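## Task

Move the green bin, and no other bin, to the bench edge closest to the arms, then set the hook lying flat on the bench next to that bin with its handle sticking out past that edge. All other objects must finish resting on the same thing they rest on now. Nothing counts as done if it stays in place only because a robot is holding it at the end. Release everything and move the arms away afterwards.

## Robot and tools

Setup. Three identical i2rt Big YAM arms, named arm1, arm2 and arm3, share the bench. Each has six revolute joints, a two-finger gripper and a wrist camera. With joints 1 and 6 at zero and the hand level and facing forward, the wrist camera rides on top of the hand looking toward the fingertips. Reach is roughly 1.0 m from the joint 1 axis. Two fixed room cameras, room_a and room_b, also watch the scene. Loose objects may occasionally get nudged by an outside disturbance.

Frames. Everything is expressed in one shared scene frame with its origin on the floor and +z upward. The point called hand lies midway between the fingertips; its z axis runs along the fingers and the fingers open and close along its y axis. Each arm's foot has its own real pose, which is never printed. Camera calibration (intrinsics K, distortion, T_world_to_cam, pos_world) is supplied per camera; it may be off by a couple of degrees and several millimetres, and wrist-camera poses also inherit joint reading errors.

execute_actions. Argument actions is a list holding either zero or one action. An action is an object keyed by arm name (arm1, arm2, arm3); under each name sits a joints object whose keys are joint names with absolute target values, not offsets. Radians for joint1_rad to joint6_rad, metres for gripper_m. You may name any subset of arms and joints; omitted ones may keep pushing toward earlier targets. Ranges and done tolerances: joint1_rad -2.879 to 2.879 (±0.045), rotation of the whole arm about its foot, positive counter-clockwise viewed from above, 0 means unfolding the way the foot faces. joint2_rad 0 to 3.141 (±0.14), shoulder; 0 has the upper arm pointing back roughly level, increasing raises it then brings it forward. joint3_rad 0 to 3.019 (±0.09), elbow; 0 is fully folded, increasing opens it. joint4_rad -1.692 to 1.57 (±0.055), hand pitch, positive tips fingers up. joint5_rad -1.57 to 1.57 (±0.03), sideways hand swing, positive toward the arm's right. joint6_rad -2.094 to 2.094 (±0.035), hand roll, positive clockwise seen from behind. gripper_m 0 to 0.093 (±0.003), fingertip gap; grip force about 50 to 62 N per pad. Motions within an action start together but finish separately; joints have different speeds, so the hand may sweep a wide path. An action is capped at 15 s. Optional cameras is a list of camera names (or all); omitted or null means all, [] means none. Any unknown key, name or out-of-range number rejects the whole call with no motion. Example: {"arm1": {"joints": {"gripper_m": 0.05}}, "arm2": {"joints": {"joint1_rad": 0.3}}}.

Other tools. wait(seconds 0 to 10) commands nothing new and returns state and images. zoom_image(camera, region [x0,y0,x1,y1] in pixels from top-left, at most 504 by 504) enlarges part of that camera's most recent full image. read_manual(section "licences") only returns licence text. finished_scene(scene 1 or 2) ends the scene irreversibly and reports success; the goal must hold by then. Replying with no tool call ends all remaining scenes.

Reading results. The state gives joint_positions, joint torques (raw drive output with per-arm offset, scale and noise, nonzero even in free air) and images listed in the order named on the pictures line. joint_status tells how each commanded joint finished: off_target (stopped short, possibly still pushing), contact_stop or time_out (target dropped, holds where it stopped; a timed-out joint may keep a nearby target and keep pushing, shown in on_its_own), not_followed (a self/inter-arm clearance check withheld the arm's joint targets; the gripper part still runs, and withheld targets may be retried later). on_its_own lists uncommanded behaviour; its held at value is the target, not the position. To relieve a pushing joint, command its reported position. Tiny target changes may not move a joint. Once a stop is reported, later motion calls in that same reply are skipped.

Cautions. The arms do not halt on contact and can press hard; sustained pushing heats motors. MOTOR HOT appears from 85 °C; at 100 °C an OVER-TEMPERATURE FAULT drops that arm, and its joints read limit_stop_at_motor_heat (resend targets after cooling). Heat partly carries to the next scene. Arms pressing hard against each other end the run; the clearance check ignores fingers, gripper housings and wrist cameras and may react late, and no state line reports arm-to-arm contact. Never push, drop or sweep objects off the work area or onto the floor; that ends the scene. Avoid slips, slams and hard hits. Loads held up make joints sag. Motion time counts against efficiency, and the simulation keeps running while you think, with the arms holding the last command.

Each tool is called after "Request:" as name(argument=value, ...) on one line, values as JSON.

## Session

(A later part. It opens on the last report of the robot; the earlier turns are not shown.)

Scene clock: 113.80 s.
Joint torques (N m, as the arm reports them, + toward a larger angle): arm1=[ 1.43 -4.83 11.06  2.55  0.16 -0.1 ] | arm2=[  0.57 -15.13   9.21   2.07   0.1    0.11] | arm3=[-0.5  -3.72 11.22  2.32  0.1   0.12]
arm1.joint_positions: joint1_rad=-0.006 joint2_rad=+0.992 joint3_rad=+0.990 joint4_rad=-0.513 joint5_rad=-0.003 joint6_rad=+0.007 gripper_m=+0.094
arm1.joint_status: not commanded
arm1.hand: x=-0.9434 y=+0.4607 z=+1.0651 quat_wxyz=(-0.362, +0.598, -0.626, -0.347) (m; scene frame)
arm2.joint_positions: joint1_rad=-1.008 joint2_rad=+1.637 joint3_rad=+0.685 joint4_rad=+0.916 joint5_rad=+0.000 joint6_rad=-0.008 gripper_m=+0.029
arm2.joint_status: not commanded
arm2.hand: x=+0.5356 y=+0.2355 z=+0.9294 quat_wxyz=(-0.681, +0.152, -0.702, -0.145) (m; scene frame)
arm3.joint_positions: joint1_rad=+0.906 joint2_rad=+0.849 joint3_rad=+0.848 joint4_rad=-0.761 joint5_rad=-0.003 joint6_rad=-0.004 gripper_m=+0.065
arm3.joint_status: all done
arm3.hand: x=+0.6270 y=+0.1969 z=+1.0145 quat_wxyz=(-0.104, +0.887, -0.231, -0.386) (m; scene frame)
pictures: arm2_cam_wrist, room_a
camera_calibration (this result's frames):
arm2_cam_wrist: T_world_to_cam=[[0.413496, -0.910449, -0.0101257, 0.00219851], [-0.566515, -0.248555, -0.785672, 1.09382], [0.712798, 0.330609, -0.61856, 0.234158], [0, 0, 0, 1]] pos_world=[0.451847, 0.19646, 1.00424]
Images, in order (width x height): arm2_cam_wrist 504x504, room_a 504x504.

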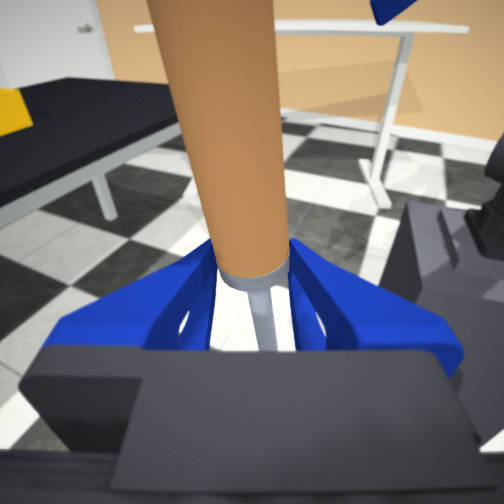

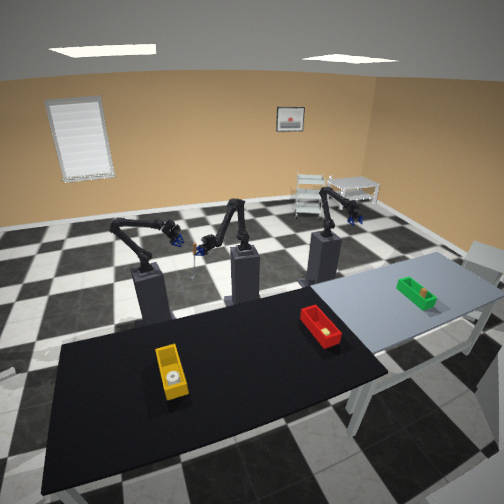

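Request:
execute_actions(actions=[{"arm2":{"joints":{"joint1_rad":1.272,"joint2_rad":2.17,"joint3_rad":0.94,"joint4_rad":1.30}},"arm1":{"joints":{"joint1_rad":-0.904,"joint2_rad":1.25,"joint3_rad":1.49,"joint4_rad":-1.47,"joint6_rad":-1.13,"gripper_m":0.07}},"arm3":{"joints":{"joint1_rad":0}}}], cameras=["arm2_cam_wrist","arm1_cam_wrist","room_a","room_b"])

Scene clock: 126.20 s.
Joint torques (N m, as the arm reports them, + toward a larger angle): arm1=[ 0.84 -9.01 12.67  0.35 -0.06 -0.08] | arm2=[  0.08 -23.28   4.87   3.09   0.19   0.07] | arm3=[ 0.53 -3.67 11.26  2.24  0.06  0.11]
arm1.joint_positions: joint1_rad=-0.903 joint2_rad=+1.260 joint3_rad=+1.447 joint4_rad=-1.461 joint5_rad=+0.000 joint6_rad=-1.123 gripper_m=+0.070
arm1.joint_status: all done
arm1.hand: x=-0.6258 y=+0.2390 z=+1.0530 quat_wxyz=(-0.142, +0.760, -0.633, +0.041) (m; scene frame)
arm2.joint_positions: joint1_rad=+1.274 joint2_rad=+2.203 joint3_rad=+0.932 joint4_rad=+1.257 joint5_rad=-0.002 joint6_rad=-0.003 gripper_m=+0.029
arm2.joint_status: all done
arm2.hand: x=-0.5925 y=+0.2762 z=+0.7715 quat_wxyz=(-0.155, +0.696, -0.150, -0.686) (m; scene frame)
arm3.joint_positions: joint1_rad=+0.001 joint2_rad=+0.849 joint3_rad=+0.848 joint4_rad=-0.761 joint5_rad=-0.001 joint6_rad=-0.004 gripper_m=+0.065
arm3.joint_status: all done
arm3.hand: x=+0.9032 y=+0.3861 z=+1.0143 quat_wxyz=(-0.259, +0.695, -0.598, -0.304) (m; scene frame)
pictures: arm1_cam_wrist, arm2_cam_wrist, room_a, room_b
camera_calibration (this result's frames):
arm1_cam_wrist: T_world_to_cam=[[0.954173, 0.151563, 0.258037, 0.293118], [0.0206767, -0.89359, 0.448408, -0.23786], [0.298541, -0.422523, -0.855773, 1.31668], [0, 0, 0, 1]] pos_world=[-0.667849, 0.299352, 1.1578]
arm2_cam_wrist: T_world_to_cam=[[0.417415, 0.908709, -0.00352237, -0.00110938], [0.547098, -0.2544, -0.797474, 1.01127], [-0.725568, 0.33095, -0.603343, 0.0631404], [0, 0, 0, 1]] pos_world=[-0.506986, 0.237378, 0.84455]
Images, in order (width x height): arm1_cam_wrist 504x504, arm2_cam_wrist 504x504, room_a 504x504, room_b 504x504.

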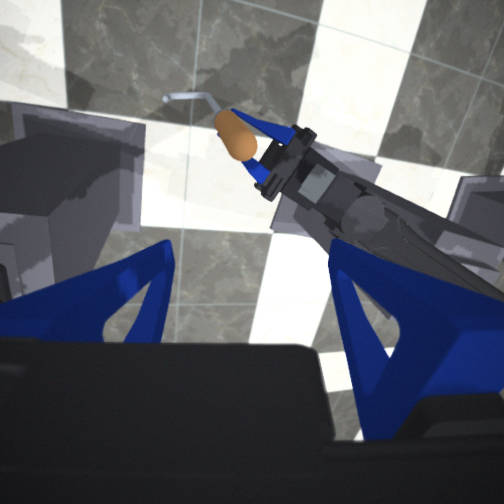

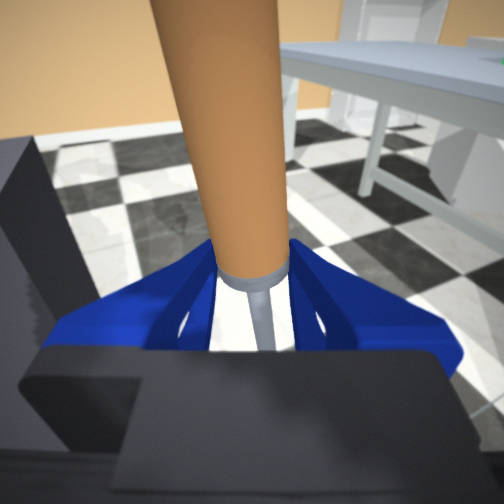

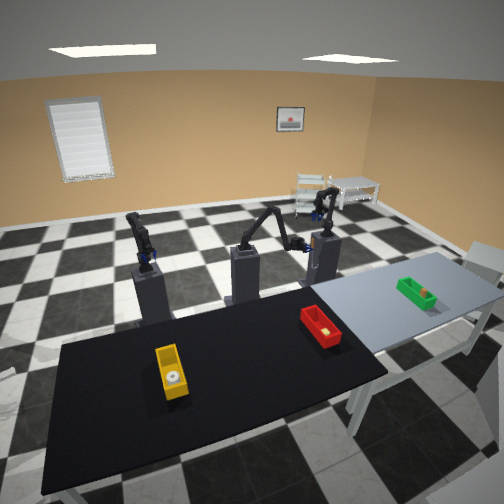

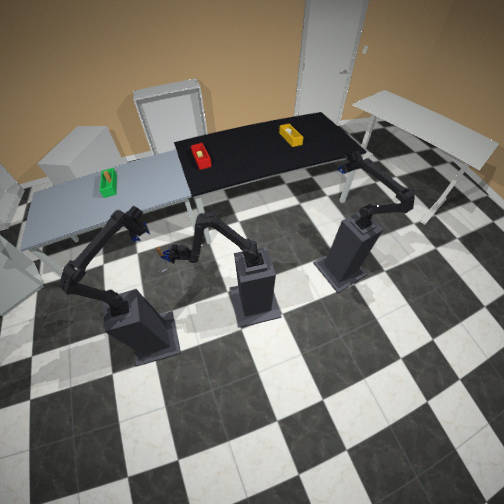

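Request:
execute_actions(actions=[{"arm1":{"joints":{"joint1_rad":-0.885,"joint2_rad":1.545,"joint3_rad":1.40,"joint4_rad":-1.41}}}], cameras=["arm2_cam_wrist","arm1_cam_wrist"])

Scene clock: 130.90 s.
Joint torques (N m, as the arm reports them, + toward a larger angle): arm1=[  1.57 -12.85  10.44   0.42  -0.06  -0.1 ] | arm2=[  0.22 -23.2    4.86   3.06   0.2    0.06] | arm3=[ 0.49 -4.23 11.07  2.27  0.01  0.15]
arm1.joint_positions: joint1_rad=-0.893 joint2_rad=+1.564 joint3_rad=+1.377 joint4_rad=-1.416 joint5_rad=+0.000 joint6_rad=-1.123 gripper_m=+0.070
arm1.joint_status: all done
arm1.hand: x=-0.5979 y=+0.2630 z=+0.8987 quat_wxyz=(+0.016, +0.771, -0.636, +0.001) (m; scene frame)
arm2.joint_positions: joint1_rad=+1.274 joint2_rad=+2.203 joint3_rad=+0.932 joint4_rad=+1.257 joint5_rad=-0.002 joint6_rad=-0.003 gripper_m=+0.029
arm2.joint_status: not commanded
arm2.hand: x=-0.5925 y=+0.2762 z=+0.7715 quat_wxyz=(-0.155, +0.696, -0.150, -0.686) (m; scene frame)
arm3.joint_positions: joint1_rad=+0.001 joint2_rad=+0.849 joint3_rad=+0.848 joint4_rad=-0.761 joint5_rad=-0.001 joint6_rad=-0.004 gripper_m=+0.065
arm3.joint_status: not commanded
arm3.hand: x=+0.9032 y=+0.3861 z=+1.0143 quat_wxyz=(-0.259, +0.695, -0.598, -0.304) (m; scene frame)
pictures: arm1_cam_wrist, arm2_cam_wrist
camera_calibration (this result's frames):
arm1_cam_wrist: T_world_to_cam=[[0.983008, 0.180585, -0.0329376, 0.573818], [0.165078, -0.79119, 0.58887, -0.214606], [0.0802811, -0.584301, -0.807556, 1.0552], [0, 0, 0, 1]] pos_world=[-0.613354, 0.343138, 0.997408]
arm2_cam_wrist: T_world_to_cam=[[0.417415, 0.908709, -0.00352237, -0.00110938], [0.547098, -0.2544, -0.797474, 1.01127], [-0.725568, 0.33095, -0.603343, 0.0631404], [0, 0, 0, 1]] pos_world=[-0.506986, 0.237378, 0.84455]
Images, in order (width x height): arm1_cam_wrist 504x504, arm2_cam_wrist 504x504.

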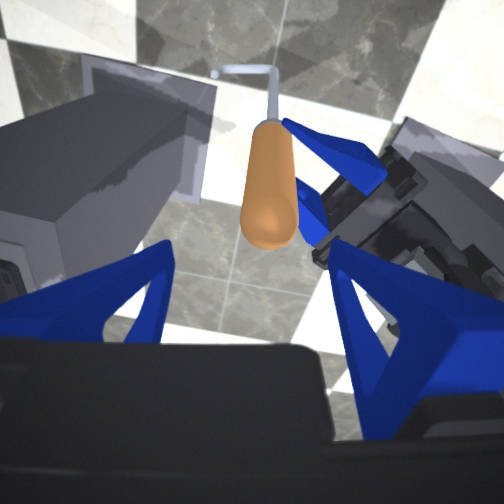

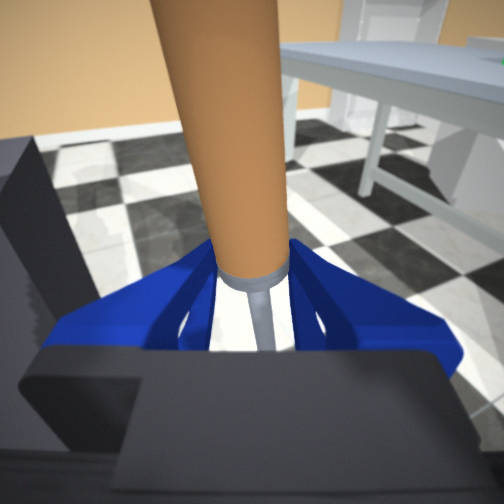

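Request:
execute_actions(actions=[{"arm1":{"joints":{"joint2_rad":1.615,"joint3_rad":1.25,"joint4_rad":-1.17,"gripper_m":0.06}}}], cameras=["arm2_cam_wrist","arm1_cam_wrist"])

Scene clock: 136.03 s.
Joint torques (N m, as the arm reports them, + toward a larger angle): arm1=[  1.54 -12.52   9.25   0.73  -0.06  -0.1 ] | arm2=[  0.33 -23.37   4.9    3.06   0.2    0.07] | arm3=[-0.13 -3.71 11.23  2.42  0.04  0.13]
arm1.joint_positions: joint1_rad=-0.893 joint2_rad=+1.618 joint3_rad=+1.237 joint4_rad=-1.181 joint5_rad=+0.000 joint6_rad=-1.123 gripper_m=+0.060
arm1.joint_status: all done
arm1.hand: x=-0.5898 y=+0.2682 z=+0.8233 quat_wxyz=(-0.003, +0.771, -0.636, +0.006) (m; scene frame)
arm2.joint_positions: joint1_rad=+1.274 joint2_rad=+2.203 joint3_rad=+0.932 joint4_rad=+1.257 joint5_rad=-0.002 joint6_rad=-0.003 gripper_m=+0.029
arm2.joint_status: not commanded
arm2.hand: x=-0.5925 y=+0.2762 z=+0.7715 quat_wxyz=(-0.155, +0.696, -0.150, -0.686) (m; scene frame)
arm3.joint_positions: joint1_rad=+0.001 joint2_rad=+0.849 joint3_rad=+0.848 joint4_rad=-0.761 joint5_rad=-0.001 joint6_rad=-0.004 gripper_m=+0.065
arm3.joint_status: not commanded
arm3.hand: x=+0.9032 y=+0.3861 z=+1.0143 quat_wxyz=(-0.259, +0.695, -0.598, -0.304) (m; scene frame)
pictures: arm1_cam_wrist, arm2_cam_wrist
camera_calibration (this result's frames):
arm1_cam_wrist: T_world_to_cam=[[0.983419, 0.181318, 0.00334625, 0.532545], [0.146495, -0.805158, 0.574683, -0.162969], [0.106894, -0.564664, -0.818369, 1.01598], [0, 0, 0, 1]] pos_world=[-0.608443, 0.345912, 0.923321]
arm2_cam_wrist: T_world_to_cam=[[0.417415, 0.908709, -0.00352237, -0.00110938], [0.547098, -0.2544, -0.797474, 1.01127], [-0.725568, 0.33095, -0.603343, 0.0631404], [0, 0, 0, 1]] pos_world=[-0.506986, 0.237378, 0.84455]
Images, in order (width x height): arm1_cam_wrist 504x504, arm2_cam_wrist 504x504.

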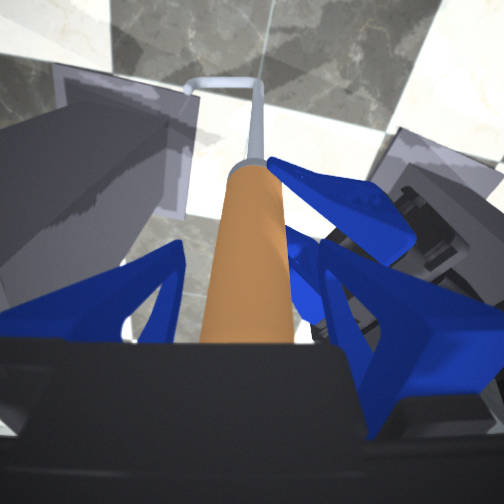

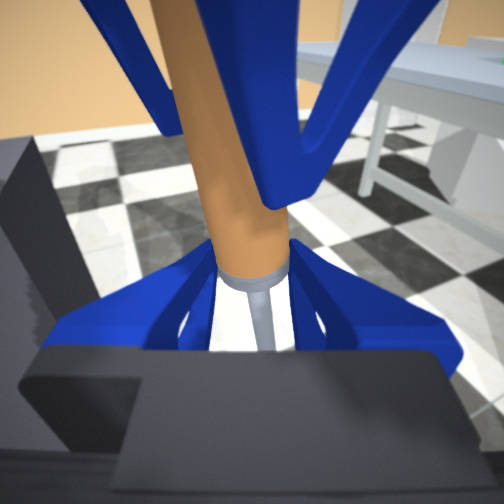

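Request:
execute_actions(actions=[{"arm1":{"joints":{"gripper_m":0}}}], cameras=["arm2_cam_wrist","arm1_cam_wrist"])

Scene clock: 138.70 s.
Joint torques (N m, as the arm reports them, + toward a larger angle): arm1=[  1.55 -12.44   9.18   0.7   -0.07  -0.09] | arm2=[  0.2  -23.05   4.91   3.01   0.15   0.07] | arm3=[ 0.67 -3.94 11.23  2.42  0.06  0.15]
arm1.joint_positions: joint1_rad=-0.893 joint2_rad=+1.618 joint3_rad=+1.237 joint4_rad=-1.180 joint5_rad=+0.001 joint6_rad=-1.124 gripper_m=+0.029
arm1.joint_status: gripper_m off_target (ended at +0.029, target +0.000)
arm1.hand: x=-0.5896 y=+0.2683 z=+0.8233 quat_wxyz=(-0.004, +0.772, -0.636, +0.006) (m; scene frame)
arm2.joint_positions: joint1_rad=+1.274 joint2_rad=+2.203 joint3_rad=+0.932 joint4_rad=+1.259 joint5_rad=-0.001 joint6_rad=-0.003 gripper_m=+0.029
arm2.joint_status: not commanded
arm2.hand: x=-0.5924 y=+0.2764 z=+0.7718 quat_wxyz=(-0.155, +0.695, -0.150, -0.686) (m; scene frame)
arm3.joint_positions: joint1_rad=+0.001 joint2_rad=+0.849 joint3_rad=+0.848 joint4_rad=-0.761 joint5_rad=-0.001 joint6_rad=-0.004 gripper_m=+0.065
arm3.joint_status: not commanded
arm3.hand: x=+0.9032 y=+0.3861 z=+1.0143 quat_wxyz=(-0.259, +0.695, -0.598, -0.304) (m; scene frame)
pictures: arm1_cam_wrist, arm2_cam_wrist
camera_calibration (this result's frames):
arm1_cam_wrist: T_world_to_cam=[[0.983276, 0.182071, 0.00419562, 0.531362], [0.146631, -0.805125, 0.574694, -0.162889], [0.108013, -0.564468, -0.818357, 1.01659], [0, 0, 0, 1]] pos_world=[-0.608397, 0.345943, 0.923318]
arm2_cam_wrist: T_world_to_cam=[[0.418791, 0.908076, -0.00349909, -0.000396939], [0.545883, -0.254828, -0.79817, 1.01143], [-0.72569, 0.332356, -0.602423, 0.062138], [0, 0, 0, 1]] pos_world=[-0.506863, 0.237449, 0.844724]
Images, in order (width x height): arm1_cam_wrist 504x504, arm2_cam_wrist 504x504.

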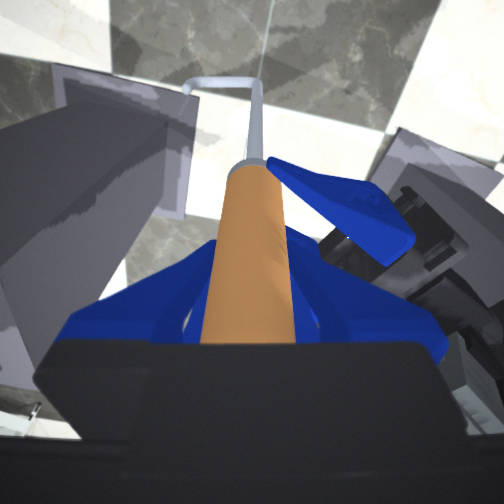

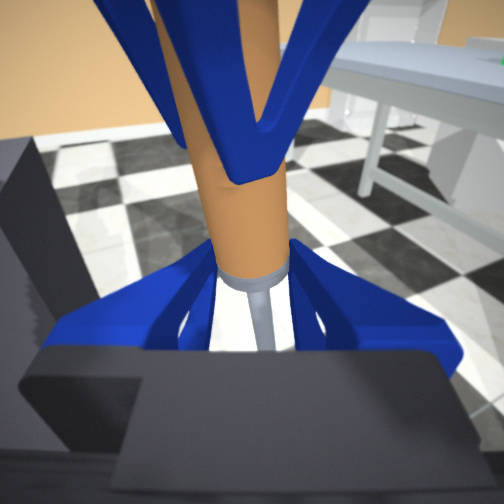

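Request:
execute_actions(actions=[{"arm2":{"joints":{"gripper_m":0.093,"joint2_rad":2.21,"joint4_rad":1.26}}}], cameras=[])

Request:
execute_actions(actions=[{"arm2":{"joints":{"joint2_rad":2.16,"joint3_rad":0.5,"joint4_rad":1.55}}}], cameras=["arm2_cam_wrist"])

Request:
execute_actions(actions=[{"arm2":{"joints":{"joint1_rad":0,"joint2_rad":1.0,"joint4_rad":0}},"arm1":{"joints":{"joint6_rad":-1.571}}}], cameras=["arm1_cam_wrist","room_b"])

Scene clock: 143.00 s.
Joint torques (N m, as the arm reports them, + toward a larger angle): arm1=[  1.58 -12.73   9.46   0.6   -0.09  -0.09] | arm2=[  0.07 -19.7    4.91   1.63   0.15   0.05] | arm3=[ 0.61 -4.03 11.16  2.41  0.03  0.1 ]
arm1.joint_positions: joint1_rad=-0.892 joint2_rad=+1.619 joint3_rad=+1.233 joint4_rad=-1.179 joint5_rad=+0.001 joint6_rad=-1.124 gripper_m=+0.029
arm1.joint_status: not commanded
arm1.hand: x=-0.5904 y=+0.2678 z=+0.8217 quat_wxyz=(-0.002, +0.772, -0.636, +0.006) (m; scene frame)
arm2.joint_positions: joint1_rad=+1.274 joint2_rad=+2.202 joint3_rad=+0.932 joint4_rad=+1.258 joint5_rad=-0.001 joint6_rad=-0.003 gripper_m=+0.093
arm2.joint_status: all done
arm2.hand: x=-0.5924 y=+0.2764 z=+0.7719 quat_wxyz=(-0.155, +0.695, -0.150, -0.686) (m; scene frame)
arm3.joint_positions: joint1_rad=+0.001 joint2_rad=+0.849 joint3_rad=+0.848 joint4_rad=-0.761 joint5_rad=-0.001 joint6_rad=-0.004 gripper_m=+0.065
arm3.joint_status: not commanded
arm3.hand: x=+0.9032 y=+0.3861 z=+1.0143 quat_wxyz=(-0.259, +0.695, -0.598, -0.304) (m; scene frame)
pictures: none
No camera images: the call's "cameras" was empty. Leave "cameras" out to get every camera's image.

Scene clock: 144.13 s.
Joint torques (N m, as the arm reports them, + toward a larger angle): arm1=[  1.35 -12.65   9.48   0.58  -0.06  -0.09] | arm2=[  0.33 -15.71   0.87   2.22   0.16   0.05] | arm3=[ 0.47 -4.07 11.25  2.46  0.    0.14]
arm1.joint_positions: joint1_rad=-0.892 joint2_rad=+1.619 joint3_rad=+1.233 joint4_rad=-1.179 joint5_rad=+0.001 joint6_rad=-1.124 gripper_m=+0.029
arm1.joint_status: not commanded
arm1.hand: x=-0.5904 y=+0.2678 z=+0.8217 quat_wxyz=(-0.002, +0.772, -0.636, +0.006) (m; scene frame)
arm2.joint_positions: joint1_rad=+1.274 joint2_rad=+2.161 joint3_rad=+0.503 joint4_rad=+1.532 joint5_rad=-0.001 joint6_rad=-0.003 gripper_m=+0.093
arm2.joint_status: all done
arm2.hand: x=-0.4480 y=+0.2094 z=+0.7395 quat_wxyz=(-0.146, +0.733, -0.159, -0.645) (m; scene frame)
arm3.joint_positions: joint1_rad=+0.001 joint2_rad=+0.849 joint3_rad=+0.848 joint4_rad=-0.761 joint5_rad=-0.001 joint6_rad=-0.004 gripper_m=+0.065
arm3.joint_status: not commanded
arm3.hand: x=+0.9032 y=+0.3861 z=+1.0143 quat_wxyz=(-0.259, +0.695, -0.598, -0.304) (m; scene frame)
pictures: arm2_cam_wrist
camera_calibration (this result's frames):
arm2_cam_wrist: T_world_to_cam=[[0.419876, 0.907572, -0.00424135, 0.00102371], [0.624101, -0.292119, -0.724682, 0.878249], [-0.65894, 0.301629, -0.68907, 0.270157], [0, 0, 0, 1]] pos_world=[-0.370529, 0.174137, 0.822612]
Images, in order (width x height): arm2_cam_wrist 504x504.

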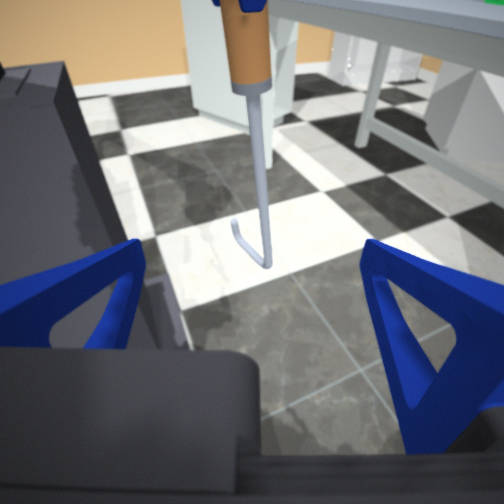

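Scene clock: 145.93 s.
Joint torques (N m, as the arm reports them, + toward a larger angle): arm1=[  1.45 -12.5    9.4    0.58  -0.07  -0.11] | arm2=[ 0.39 -7.65  8.92  1.19  0.05  0.06] | arm3=[ 0.3  -3.57 11.14  2.43  0.03  0.16]
arm1.joint_positions: joint1_rad=-0.892 joint2_rad=+1.619 joint3_rad=+1.233 joint4_rad=-1.179 joint5_rad=+0.001 joint6_rad=-1.564 gripper_m=+0.029
arm1.joint_status: all done
arm1.hand: x=-0.5904 y=+0.2678 z=+0.8217 quat_wxyz=(-0.001, +0.892, -0.452, +0.006) (m; scene frame)
arm2.joint_positions: joint1_rad=+0.000 joint2_rad=+1.002 joint3_rad=+0.503 joint4_rad=+0.012 joint5_rad=+0.002 joint6_rad=-0.003 gripper_m=+0.093
arm2.joint_status: all done
arm2.hand: x=+0.0650 y=+0.4204 z=+0.9340 quat_wxyz=(-0.392, +0.562, -0.645, -0.339) (m; scene frame)
arm3.joint_positions: joint1_rad=+0.001 joint2_rad=+0.849 joint3_rad=+0.848 joint4_rad=-0.761 joint5_rad=-0.001 joint6_rad=-0.004 gripper_m=+0.065
arm3.joint_status: not commanded
arm3.hand: x=+0.9032 y=+0.3861 z=+1.0143 quat_wxyz=(-0.259, +0.695, -0.598, -0.304) (m; scene frame)
pictures: arm1_cam_wrist, room_b
camera_calibration (this result's frames):
arm1_cam_wrist: T_world_to_cam=[[0.811978, 0.583685, -0.00178175, 0.328522], [0.476702, -0.661384, 0.579073, -0.00943329], [0.336818, -0.471044, -0.815274, 1.1227], [0, 0, 0, 1]] pos_world=[-0.640401, 0.330849, 0.921355]
Images, in order (width x height): arm1_cam_wrist 504x504, room_b 504x504.

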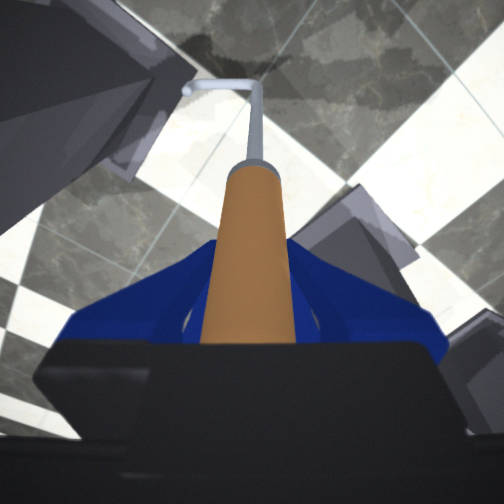

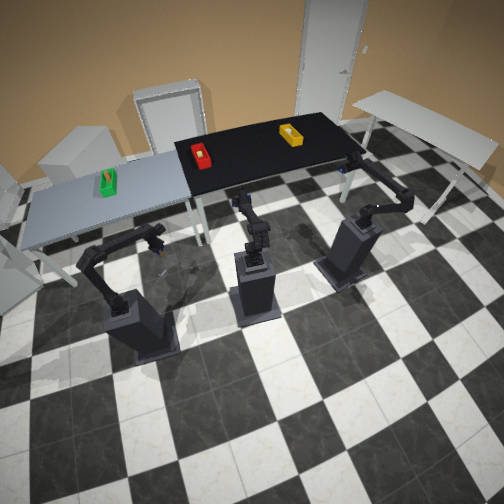

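Request:
execute_actions(actions=[{"arm1":{"joints":{"joint2_rad":1.42,"joint3_rad":0.87,"joint4_rad":0.66}},"arm2":{"joints":{"joint1_rad":-0.6}}}], cameras=["arm2_cam_wrist"])

Request:
execute_actions(actions=[{"arm1":{"joints":{"joint1_rad":0.04}}}], cameras=["arm1_cam_wrist","room_a","room_b"])

Scene clock: 151.63 s.
Joint torques (N m, as the arm reports them, + toward a larger angle): arm1=[  1.6  -11.63  12.21   4.65   0.     0.1 ] | arm2=[ 0.83 -7.56  8.88  1.17  0.12  0.06] | arm3=[ 0.28 -3.71 11.35  2.35  0.01  0.1 ]
arm1.joint_positions: joint1_rad=-0.892 joint2_rad=+1.443 joint3_rad=+0.825 joint4_rad=+0.606 joint5_rad=+0.001 joint6_rad=-1.572 gripper_m=+0.028
arm1.joint_status: all done
arm1.hand: x=-0.4832 y=+0.3496 z=+0.9963 quat_wxyz=(-0.627, +0.637, -0.316, +0.319) (m; scene frame)
arm2.joint_positions: joint1_rad=-0.599 joint2_rad=+1.002 joint3_rad=+0.503 joint4_rad=+0.012 joint5_rad=+0.000 joint6_rad=-0.003 gripper_m=+0.093
arm2.joint_status: all done
arm2.hand: x=+0.2932 y=+0.3128 z=+0.9337 quat_wxyz=(-0.474, +0.346, -0.782, -0.210) (m; scene frame)
arm3.joint_positions: joint1_rad=+0.001 joint2_rad=+0.849 joint3_rad=+0.848 joint4_rad=-0.761 joint5_rad=-0.001 joint6_rad=-0.004 gripper_m=+0.065
arm3.joint_status: not commanded
arm3.hand: x=+0.9032 y=+0.3861 z=+1.0143 quat_wxyz=(-0.259, +0.695, -0.598, -0.304) (m; scene frame)
pictures: arm2_cam_wrist
camera_calibration (this result's frames):
arm2_cam_wrist: T_world_to_cam=[[0.737813, -0.674868, -0.0136145, 0.00728424], [-0.61101, -0.659154, -0.438387, 0.796303], [0.28688, 0.331766, -0.898683, 0.770168], [0, 0, 0, 1]] pos_world=[0.260229, 0.274287, 1.04132]
Images, in order (width x height): arm2_cam_wrist 504x504.

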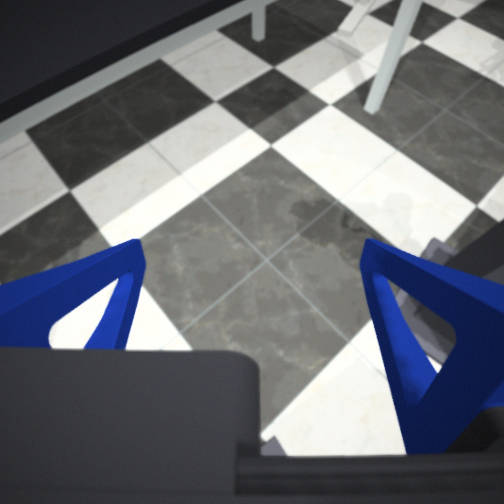

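Scene clock: 153.20 s.
Joint torques (N m, as the arm reports them, + toward a larger angle): arm1=[ -0.1  -11.91  12.06   4.64   0.06   0.1 ] | arm2=[ 0.59 -7.53  8.87  1.16  0.14  0.07] | arm3=[ 0.16 -3.97 11.23  2.36  0.    0.1 ]
arm1.joint_positions: joint1_rad=+0.046 joint2_rad=+1.443 joint3_rad=+0.825 joint4_rad=+0.606 joint5_rad=-0.001 joint6_rad=-1.572 gripper_m=+0.028
arm1.joint_status: all done
arm1.hand: x=-0.9677 y=+0.5914 z=+0.9916 quat_wxyz=(-0.700, +0.714, +0.005, +0.000) (m; scene frame)
arm2.joint_positions: joint1_rad=-0.599 joint2_rad=+1.002 joint3_rad=+0.503 joint4_rad=+0.012 joint5_rad=+0.000 joint6_rad=-0.003 gripper_m=+0.093
arm2.joint_status: not commanded
arm2.hand: x=+0.2932 y=+0.3128 z=+0.9337 quat_wxyz=(-0.474, +0.346, -0.782, -0.210) (m; scene frame)
arm3.joint_positions: joint1_rad=+0.001 joint2_rad=+0.849 joint3_rad=+0.848 joint4_rad=-0.761 joint5_rad=-0.001 joint6_rad=-0.004 gripper_m=+0.065
arm3.joint_status: not commanded
arm3.hand: x=+0.9032 y=+0.3861 z=+1.0143 quat_wxyz=(-0.259, +0.695, -0.598, -0.304) (m; scene frame)
pictures: arm1_cam_wrist, room_a, room_b
camera_calibration (this result's frames):
arm1_cam_wrist: T_world_to_cam=[[0.0016799, 0.0279918, 0.999607, -1.0022], [0.825561, -0.564128, 0.0144098, 1.12606], [0.56431, 0.825213, -0.0240566, 0.209689], [0, 0, 0, 1]] pos_world=[-1.04628, 0.490257, 0.990622]
Images, in order (width x height): arm1_cam_wrist 504x504, room_a 504x504, room_b 504x504.

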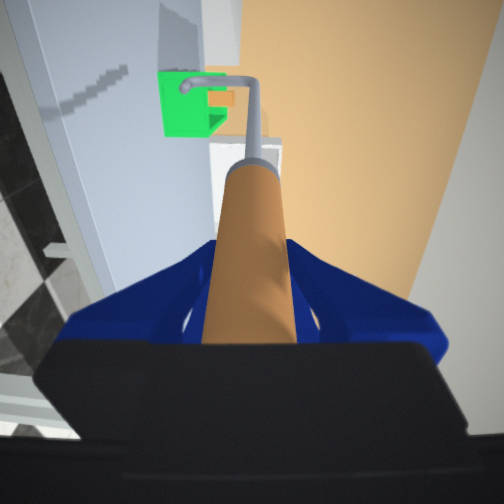

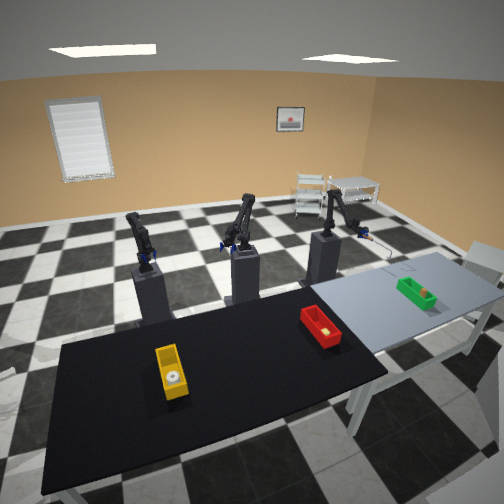

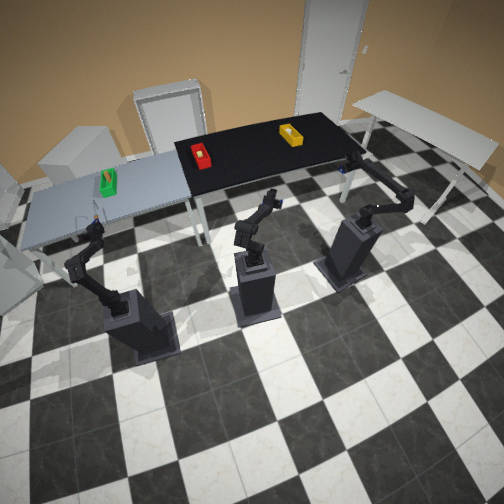

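Request:
execute_actions(actions=[{"arm1":{"joints":{"joint2_rad":2.21,"joint3_rad":2.02,"joint4_rad":0.31}},"arm2":{"joints":{"joint1_rad":0.8,"joint2_rad":1.5,"joint3_rad":1.2,"joint4_rad":0.6}}}], cameras=["arm1_cam_wrist","arm2_cam_wrist","room_a","room_b"])

Scene clock: 161.60 s.
Joint torques (N m, as the arm reports them, + toward a larger angle): arm1=[  0.54 -25.8   16.74   3.38   0.13   0.11] | arm2=[ -0.41 -16.25  12.57   2.05   0.2    0.06] | arm3=[ 0.14 -3.59 11.36  2.44  0.05  0.14]
arm1.joint_positions: joint1_rad=+0.044 joint2_rad=+2.255 joint3_rad=+1.931 joint4_rad=+0.283 joint5_rad=-0.003 joint6_rad=-1.573 gripper_m=+0.029
arm1.joint_status: all done
arm1.hand: x=-0.9680 y=+0.9145 z=+0.9477 quat_wxyz=(-0.690, +0.724, +0.005, +0.000) (m; scene frame)
arm2.joint_positions: joint1_rad=+0.806 joint2_rad=+1.492 joint3_rad=+1.160 joint4_rad=+0.585 joint5_rad=-0.002 joint6_rad=-0.003 gripper_m=+0.093
arm2.joint_status: all done
arm2.hand: x=-0.4032 y=+0.5130 z=+1.1965 quat_wxyz=(-0.348, +0.551, -0.263, -0.712) (m; scene frame)
arm3.joint_positions: joint1_rad=+0.001 joint2_rad=+0.849 joint3_rad=+0.848 joint4_rad=-0.761 joint5_rad=-0.001 joint6_rad=-0.004 gripper_m=+0.065
arm3.joint_status: not commanded
arm3.hand: x=+0.9032 y=+0.3861 z=+1.0143 quat_wxyz=(-0.259, +0.695, -0.598, -0.304) (m; scene frame)
pictures: arm1_cam_wrist, arm2_cam_wrist, room_a, room_b
camera_calibration (this result's frames):
arm1_cam_wrist: T_world_to_cam=[[0.000807461, 0.0577089, 0.998333, -0.994141], [0.825239, -0.563881, 0.0319278, 1.29206], [0.564784, 0.823837, -0.0480789, -0.0333455], [0, 0, 0, 1]] pos_world=[-1.04662, 0.813408, 0.949628]
arm2_cam_wrist: T_world_to_cam=[[0.780905, 0.624641, -0.0033626, -0.00169667], [0.227809, -0.289804, -0.929579, 1.35437], [-0.581627, 0.725147, -0.368608, -0.0465271], [0, 0, 0, 1]] pos_world=[-0.334274, 0.4273, 1.24184]
Images, in order (width x height): arm1_cam_wrist 504x504, arm2_cam_wrist 504x504, room_a 504x504, room_b 504x504.

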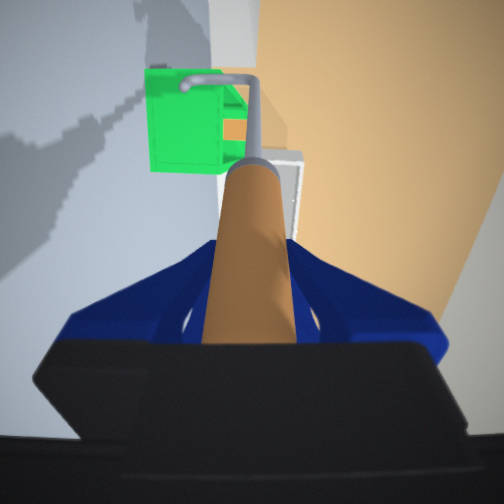

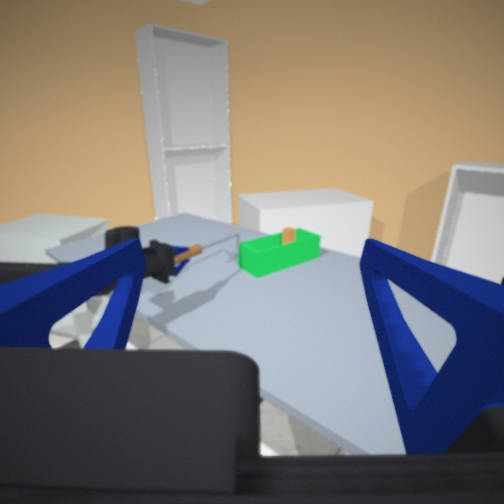

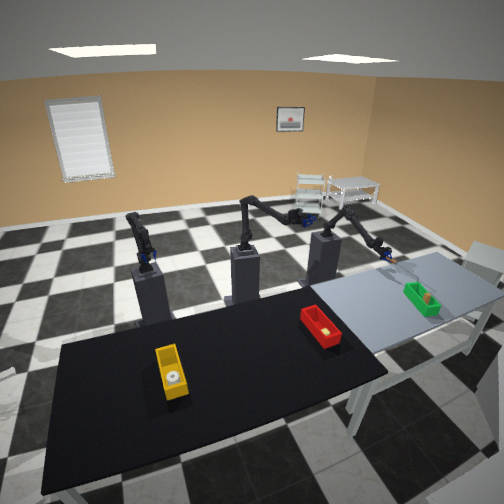

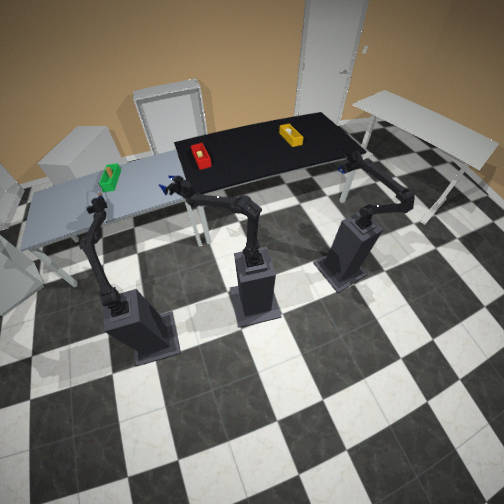

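Request:
execute_actions(actions=[{"arm1":{"joints":{"joint2_rad":2.11}}}], cameras=[])

Request:
execute_actions(actions=[{"arm1":{"joints":{"joint1_rad":0.075,"joint2_rad":2.33,"joint3_rad":2.40,"joint4_rad":0.05}}}], cameras=["arm1_cam_wrist","arm2_cam_wrist","room_b"])

Request:
zoom_image(camera="arm2_cam_wrist", region=[140, 180, 340, 300])

Scene clock: 167.30 s.
Joint torques (N m, as the arm reports them, + toward a larger angle): arm1=[  0.32 -26.34  17.12   3.34   0.12   0.12] | arm2=[ -0.04 -15.79  12.51   1.99   0.2    0.06] | arm3=[ 0.14 -3.79 11.23  2.35  0.05  0.17]
arm1.joint_positions: joint1_rad=+0.044 joint2_rad=+2.172 joint3_rad=+1.931 joint4_rad=+0.282 joint5_rad=-0.002 joint6_rad=-1.573 gripper_m=+0.029
arm1.joint_status: all done
arm1.hand: x=-0.9683 y=+0.9022 z=+1.0212 quat_wxyz=(-0.719, +0.695, +0.006, +0.000) (m; scene frame)
arm2.joint_positions: joint1_rad=+0.806 joint2_rad=+1.492 joint3_rad=+1.160 joint4_rad=+0.585 joint5_rad=-0.002 joint6_rad=-0.003 gripper_m=+0.093
arm2.joint_status: not commanded
arm2.hand: x=-0.4032 y=+0.5130 z=+1.1965 quat_wxyz=(-0.348, +0.551, -0.263, -0.712) (m; scene frame)
arm3.joint_positions: joint1_rad=+0.001 joint2_rad=+0.849 joint3_rad=+0.848 joint4_rad=-0.761 joint5_rad=-0.001 joint6_rad=-0.004 gripper_m=+0.065
arm3.joint_status: not commanded
arm3.hand: x=+0.9032 y=+0.3861 z=+1.0143 quat_wxyz=(-0.259, +0.695, -0.598, -0.304) (m; scene frame)
pictures: none
No camera images: the call's "cameras" was empty. Leave "cameras" out to get every camera's image.

Scene clock: 169.67 s.
Joint torques (N m, as the arm reports them, + toward a larger angle): arm1=[  0.82 -27.71  17.73   3.33   0.06   0.12] | arm2=[ -0.14 -15.83  12.53   1.88   0.21   0.06] | arm3=[-0.32 -3.93 11.3   2.32  0.05  0.12]
arm1.joint_positions: joint1_rad=+0.075 joint2_rad=+2.381 joint3_rad=+2.304 joint4_rad=+0.024 joint5_rad=-0.001 joint6_rad=-1.573 gripper_m=+0.029
arm1.joint_status: joint3_rad time_out (moved +0.373 of +0.469); the others done
arm1.on_its_own: joint3_rad reads +2.304 and still pushes toward +2.400 since a time_out
arm1.hand: x=-0.9986 y=+0.9620 z=+0.9980 quat_wxyz=(-0.685, +0.728, +0.016, -0.010) (m; scene frame)
arm2.joint_positions: joint1_rad=+0.806 joint2_rad=+1.492 joint3_rad=+1.160 joint4_rad=+0.585 joint5_rad=-0.002 joint6_rad=-0.003 gripper_m=+0.093
arm2.joint_status: not commanded
arm2.hand: x=-0.4032 y=+0.5130 z=+1.1965 quat_wxyz=(-0.348, +0.551, -0.263, -0.712) (m; scene frame)
arm3.joint_positions: joint1_rad=+0.001 joint2_rad=+0.849 joint3_rad=+0.848 joint4_rad=-0.761 joint5_rad=-0.001 joint6_rad=-0.004 gripper_m=+0.065
arm3.joint_status: not commanded
arm3.hand: x=+0.9032 y=+0.3861 z=+1.0143 quat_wxyz=(-0.259, +0.695, -0.598, -0.304) (m; scene frame)
pictures: arm1_cam_wrist, arm2_cam_wrist, room_b
camera_calibration (this result's frames):
arm1_cam_wrist: T_world_to_cam=[[-0.0019401, 0.0696514, 0.99757, -1.06061], [0.841391, -0.538998, 0.0392698, 1.32731], [0.540423, 0.839423, -0.0575584, -0.0827015], [0, 0, 0, 1]] pos_world=[-1.07415, 0.858713, 1.00114]
arm2_cam_wrist: T_world_to_cam=[[0.780905, 0.624641, -0.0033626, -0.00169667], [0.227809, -0.289804, -0.929579, 1.35437], [-0.581627, 0.725147, -0.368608, -0.0465271], [0, 0, 0, 1]] pos_world=[-0.334274, 0.4273, 1.24184]
Images, in order (width x height): arm1_cam_wrist 504x504, arm2_cam_wrist 504x504, room_b 504x504.

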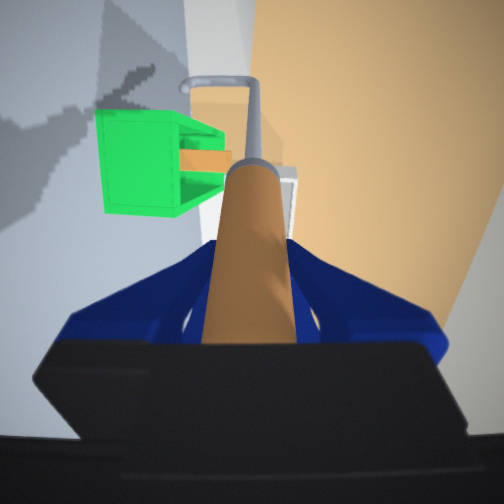

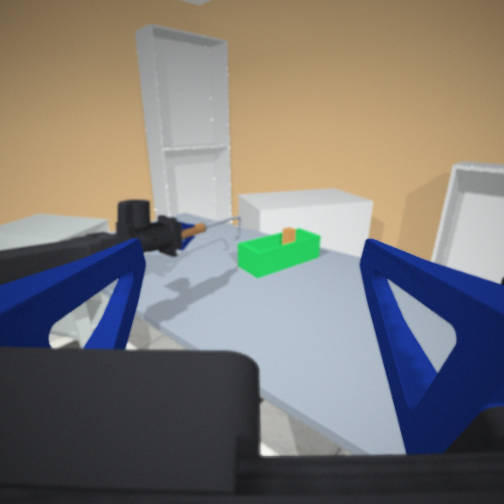

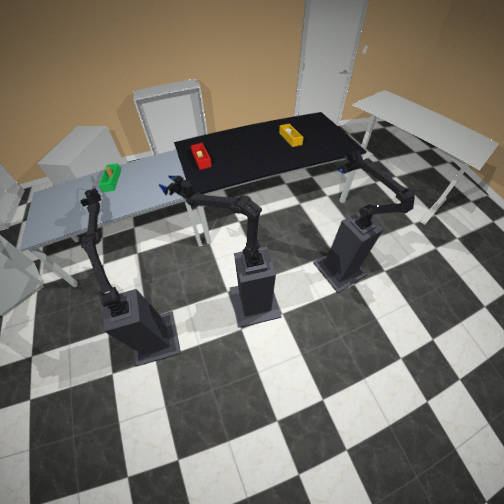

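Region (140, 180, 340, 300) of arm2_cam_wrist's 504x504 image, scaled by 2.520, with more detail than that image has; it fills the top 302 rows of this view, and the rest is white.

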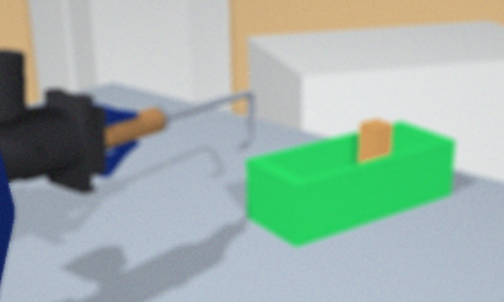

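Request:
execute_actions(actions=[{"arm1":{"joints":{"joint3_rad":2.66,"joint2_rad":2.38,"joint4_rad":0.0}}}], cameras=[])

Request:
execute_actions(actions=[{"arm1":{"joints":{"joint1_rad":0.035,"joint2_rad":2.47,"joint5_rad":0.12}}}], cameras=["arm1_cam_wrist","arm2_cam_wrist","room_a","room_b"])

Request:
zoom_image(camera="arm2_cam_wrist", region=[140, 180, 340, 300])

Request:
zoom_image(camera="room_b", region=[60, 140, 160, 220])

Scene clock: 178.53 s.
Joint torques (N m, as the arm reports them, + toward a larger angle): arm1=[  0.84 -28.22  16.51   3.32   0.08   0.13] | arm2=[ -0.13 -15.8   12.52   1.93   0.23   0.06] | arm3=[-0.03 -4.   11.25  2.48  0.01  0.14]
arm1.joint_positions: joint1_rad=+0.075 joint2_rad=+2.429 joint3_rad=+2.583 joint4_rad=-0.028 joint5_rad=-0.001 joint6_rad=-1.574 gripper_m=+0.029
arm1.joint_status: all done
arm1.hand: x=-0.9994 y=+0.9677 z=+1.1140 quat_wxyz=(-0.748, +0.664, +0.016, -0.011) (m; scene frame)
arm2.joint_positions: joint1_rad=+0.806 joint2_rad=+1.492 joint3_rad=+1.160 joint4_rad=+0.585 joint5_rad=-0.002 joint6_rad=-0.003 gripper_m=+0.093
arm2.joint_status: not commanded
arm2.hand: x=-0.4032 y=+0.5130 z=+1.1965 quat_wxyz=(-0.348, +0.551, -0.263, -0.712) (m; scene frame)
arm3.joint_positions: joint1_rad=+0.001 joint2_rad=+0.849 joint3_rad=+0.848 joint4_rad=-0.761 joint5_rad=-0.001 joint6_rad=-0.004 gripper_m=+0.065
arm3.joint_status: not commanded
arm3.hand: x=+0.9032 y=+0.3861 z=+1.0143 quat_wxyz=(-0.259, +0.695, -0.598, -0.304) (m; scene frame)
pictures: none
No camera images: the call's "cameras" was empty. Leave "cameras" out to get every camera's image.

Scene clock: 180.03 s.
Joint torques (N m, as the arm reports them, + toward a larger angle): arm1=[  1.32 -29.23  16.43   3.45   0.01   0.13] | arm2=[ -0.06 -15.75  12.57   1.95   0.2    0.06] | arm3=[ 0.72 -3.66 11.24  2.37  0.06  0.12]
arm1.joint_positions: joint1_rad=+0.028 joint2_rad=+2.523 joint3_rad=+2.583 joint4_rad=-0.028 joint5_rad=+0.121 joint6_rad=-1.574 gripper_m=+0.029
arm1.joint_status: all done
arm1.hand: x=-0.9321 y=+0.9888 z=+1.0230 quat_wxyz=(-0.714, +0.697, -0.043, +0.049) (m; scene frame)
arm2.joint_positions: joint1_rad=+0.806 joint2_rad=+1.492 joint3_rad=+1.160 joint4_rad=+0.585 joint5_rad=-0.002 joint6_rad=-0.003 gripper_m=+0.093
arm2.joint_status: not commanded
arm2.hand: x=-0.4032 y=+0.5130 z=+1.1965 quat_wxyz=(-0.348, +0.551, -0.263, -0.712) (m; scene frame)
arm3.joint_positions: joint1_rad=+0.001 joint2_rad=+0.849 joint3_rad=+0.848 joint4_rad=-0.761 joint5_rad=-0.001 joint6_rad=-0.004 gripper_m=+0.065
arm3.joint_status: not commanded
arm3.hand: x=+0.9032 y=+0.3861 z=+1.0143 quat_wxyz=(-0.259, +0.695, -0.598, -0.304) (m; scene frame)
pictures: arm1_cam_wrist, arm2_cam_wrist, room_a, room_b
camera_calibration (this result's frames):
arm1_cam_wrist: T_world_to_cam=[[0.000383945, -0.0156018, 0.999878, -1.00309], [0.73942, -0.673158, -0.0107877, 1.37373], [0.673244, 0.739334, 0.0112778, 0.0126843], [0, 0, 0, 1]] pos_world=[-1.02392, 0.899711, 1.01764]
arm2_cam_wrist: T_world_to_cam=[[0.780905, 0.624641, -0.0033626, -0.00169667], [0.227809, -0.289804, -0.929579, 1.35437], [-0.581627, 0.725147, -0.368608, -0.0465271], [0, 0, 0, 1]] pos_world=[-0.334274, 0.4273, 1.24184]
Images, in order (width x height): arm1_cam_wrist 504x504, arm2_cam_wrist 504x504, room_a 504x504, room_b 504x504.

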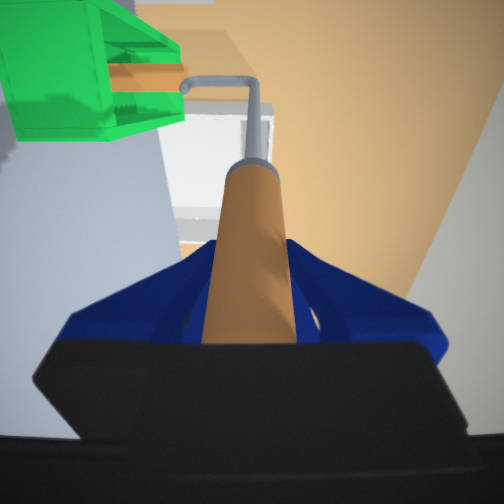

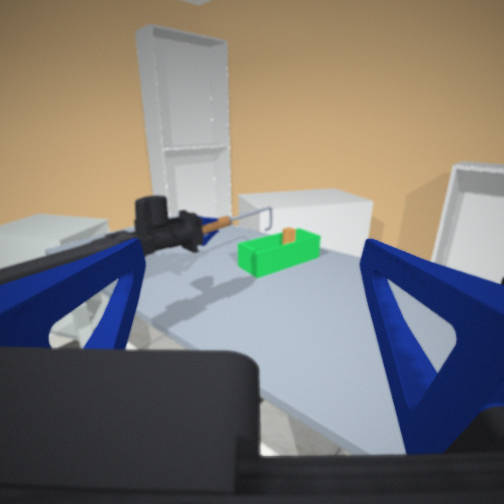

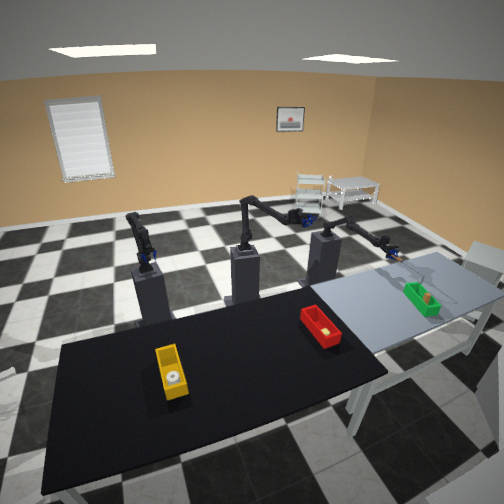

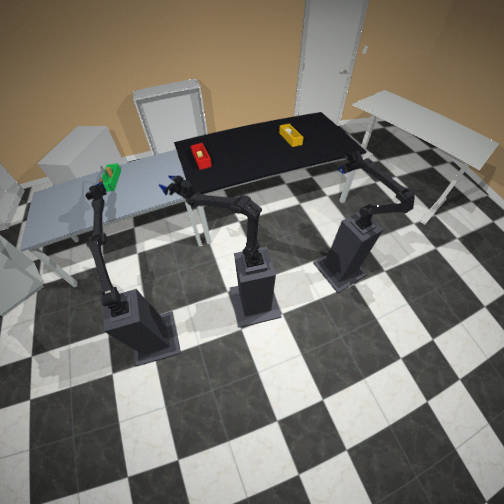

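Region (140, 180, 340, 300) of arm2_cam_wrist's 504x504 image, scaled by 2.520, with more detail than that image has; it fills the top 302 rows of this view, and the rest is white.

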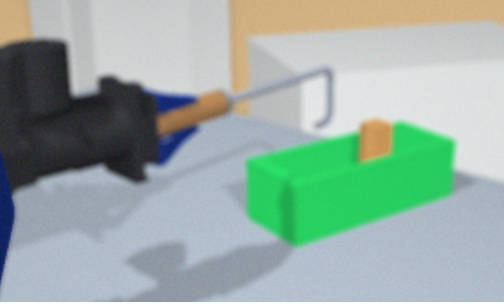

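Region (60, 140, 160, 220) of room_b's 504x504 image, scaled by 5.040, with more detail than that image has; it fills the top 403 rows of this view, and the rest is white.

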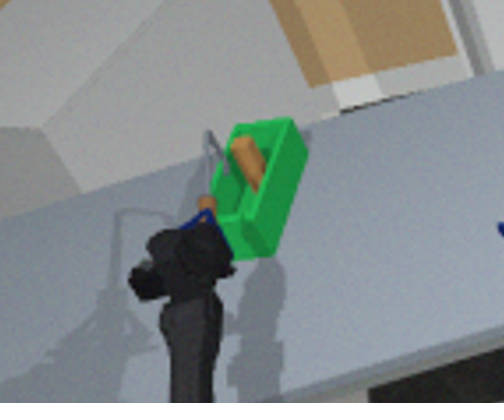

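Request:
execute_actions(actions=[{"arm1":{"joints":{"joint4_rad":-0.16}}}], cameras=["arm1_cam_wrist","arm2_cam_wrist","room_a"])

Request:
zoom_image(camera="arm2_cam_wrist", region=[140, 180, 340, 300])

Request:
zoom_image(camera="room_a", region=[360, 230, 470, 330])

Scene clock: 183.43 s.
Joint torques (N m, as the arm reports them, + toward a larger angle): arm1=[  1.46 -29.34  16.4    3.05   0.01   0.13] | arm2=[ -0.32 -15.8   12.52   1.93   0.21   0.06] | arm3=[-0.2  -3.57 11.27  2.32  0.02  0.1 ]
arm1.joint_positions: joint1_rad=+0.029 joint2_rad=+2.523 joint3_rad=+2.583 joint4_rad=-0.181 joint5_rad=+0.121 joint6_rad=-1.574 gripper_m=+0.029
arm1.joint_status: all done
arm1.hand: x=-0.9323 y=+0.9868 z=+0.9855 quat_wxyz=(-0.659, +0.750, -0.040, +0.052) (m; scene frame)
arm2.joint_positions: joint1_rad=+0.806 joint2_rad=+1.492 joint3_rad=+1.160 joint4_rad=+0.585 joint5_rad=-0.002 joint6_rad=-0.003 gripper_m=+0.093
arm2.joint_status: not commanded
arm2.hand: x=-0.4032 y=+0.5130 z=+1.1965 quat_wxyz=(-0.348, +0.551, -0.263, -0.712) (m; scene frame)
arm3.joint_positions: joint1_rad=+0.001 joint2_rad=+0.849 joint3_rad=+0.848 joint4_rad=-0.761 joint5_rad=-0.001 joint6_rad=-0.004 gripper_m=+0.065
arm3.joint_status: not commanded
arm3.hand: x=+0.9032 y=+0.3861 z=+1.0143 quat_wxyz=(-0.259, +0.695, -0.598, -0.304) (m; scene frame)
pictures: arm1_cam_wrist, arm2_cam_wrist, room_a
camera_calibration (this result's frames):
arm1_cam_wrist: T_world_to_cam=[[0.00202878, 0.137306, 0.990527, -1.10584], [0.73911, -0.66741, 0.0910018, 1.26584], [0.673582, 0.731923, -0.102838, 0.134783], [0, 0, 0, 1]] pos_world=[-1.02414, 0.898021, 0.99403]
arm2_cam_wrist: T_world_to_cam=[[0.780905, 0.624641, -0.0033626, -0.00169667], [0.227809, -0.289804, -0.929579, 1.35437], [-0.581627, 0.725147, -0.368608, -0.0465271], [0, 0, 0, 1]] pos_world=[-0.334274, 0.4273, 1.24184]
Images, in order (width x height): arm1_cam_wrist 504x504, arm2_cam_wrist 504x504, room_a 504x504.

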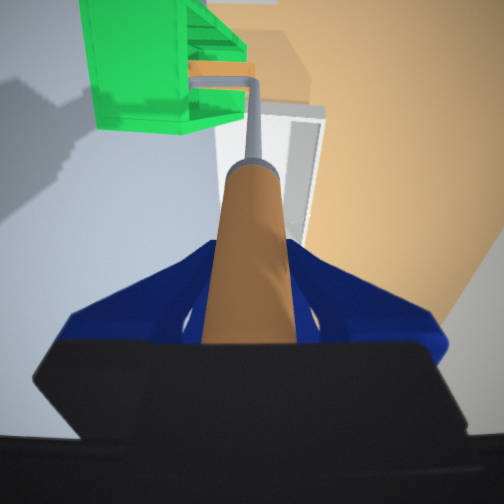

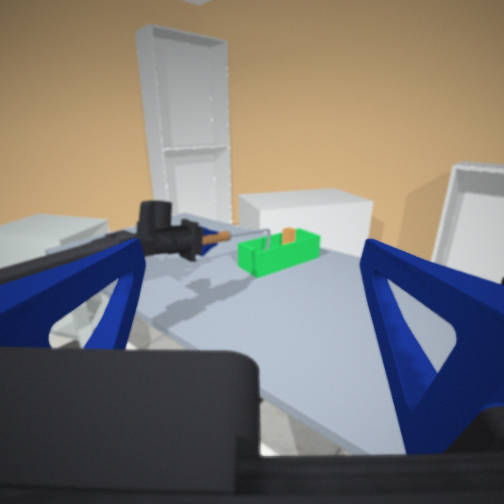

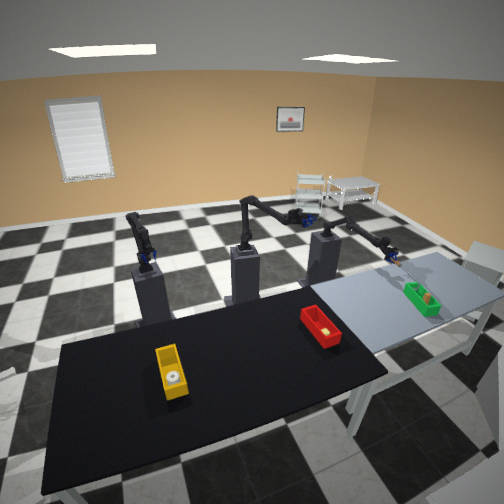

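Region (140, 180, 340, 300) of arm2_cam_wrist's 504x504 image, scaled by 2.520, with more detail than that image has; it fills the top 302 rows of this view, and the rest is white.

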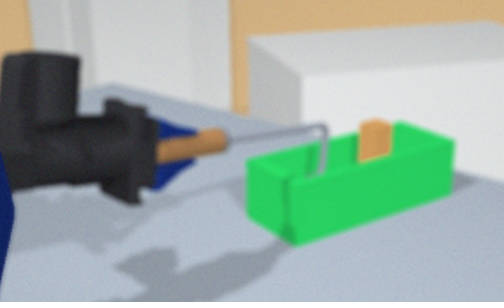

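Region (360, 230, 470, 330) of room_a's 504x504 image, scaled by 4.582, with more detail than that image has; it fills the top 458 rows of this view, and the rest is white.

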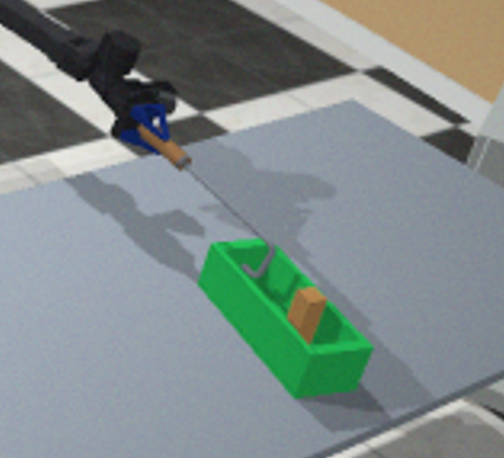

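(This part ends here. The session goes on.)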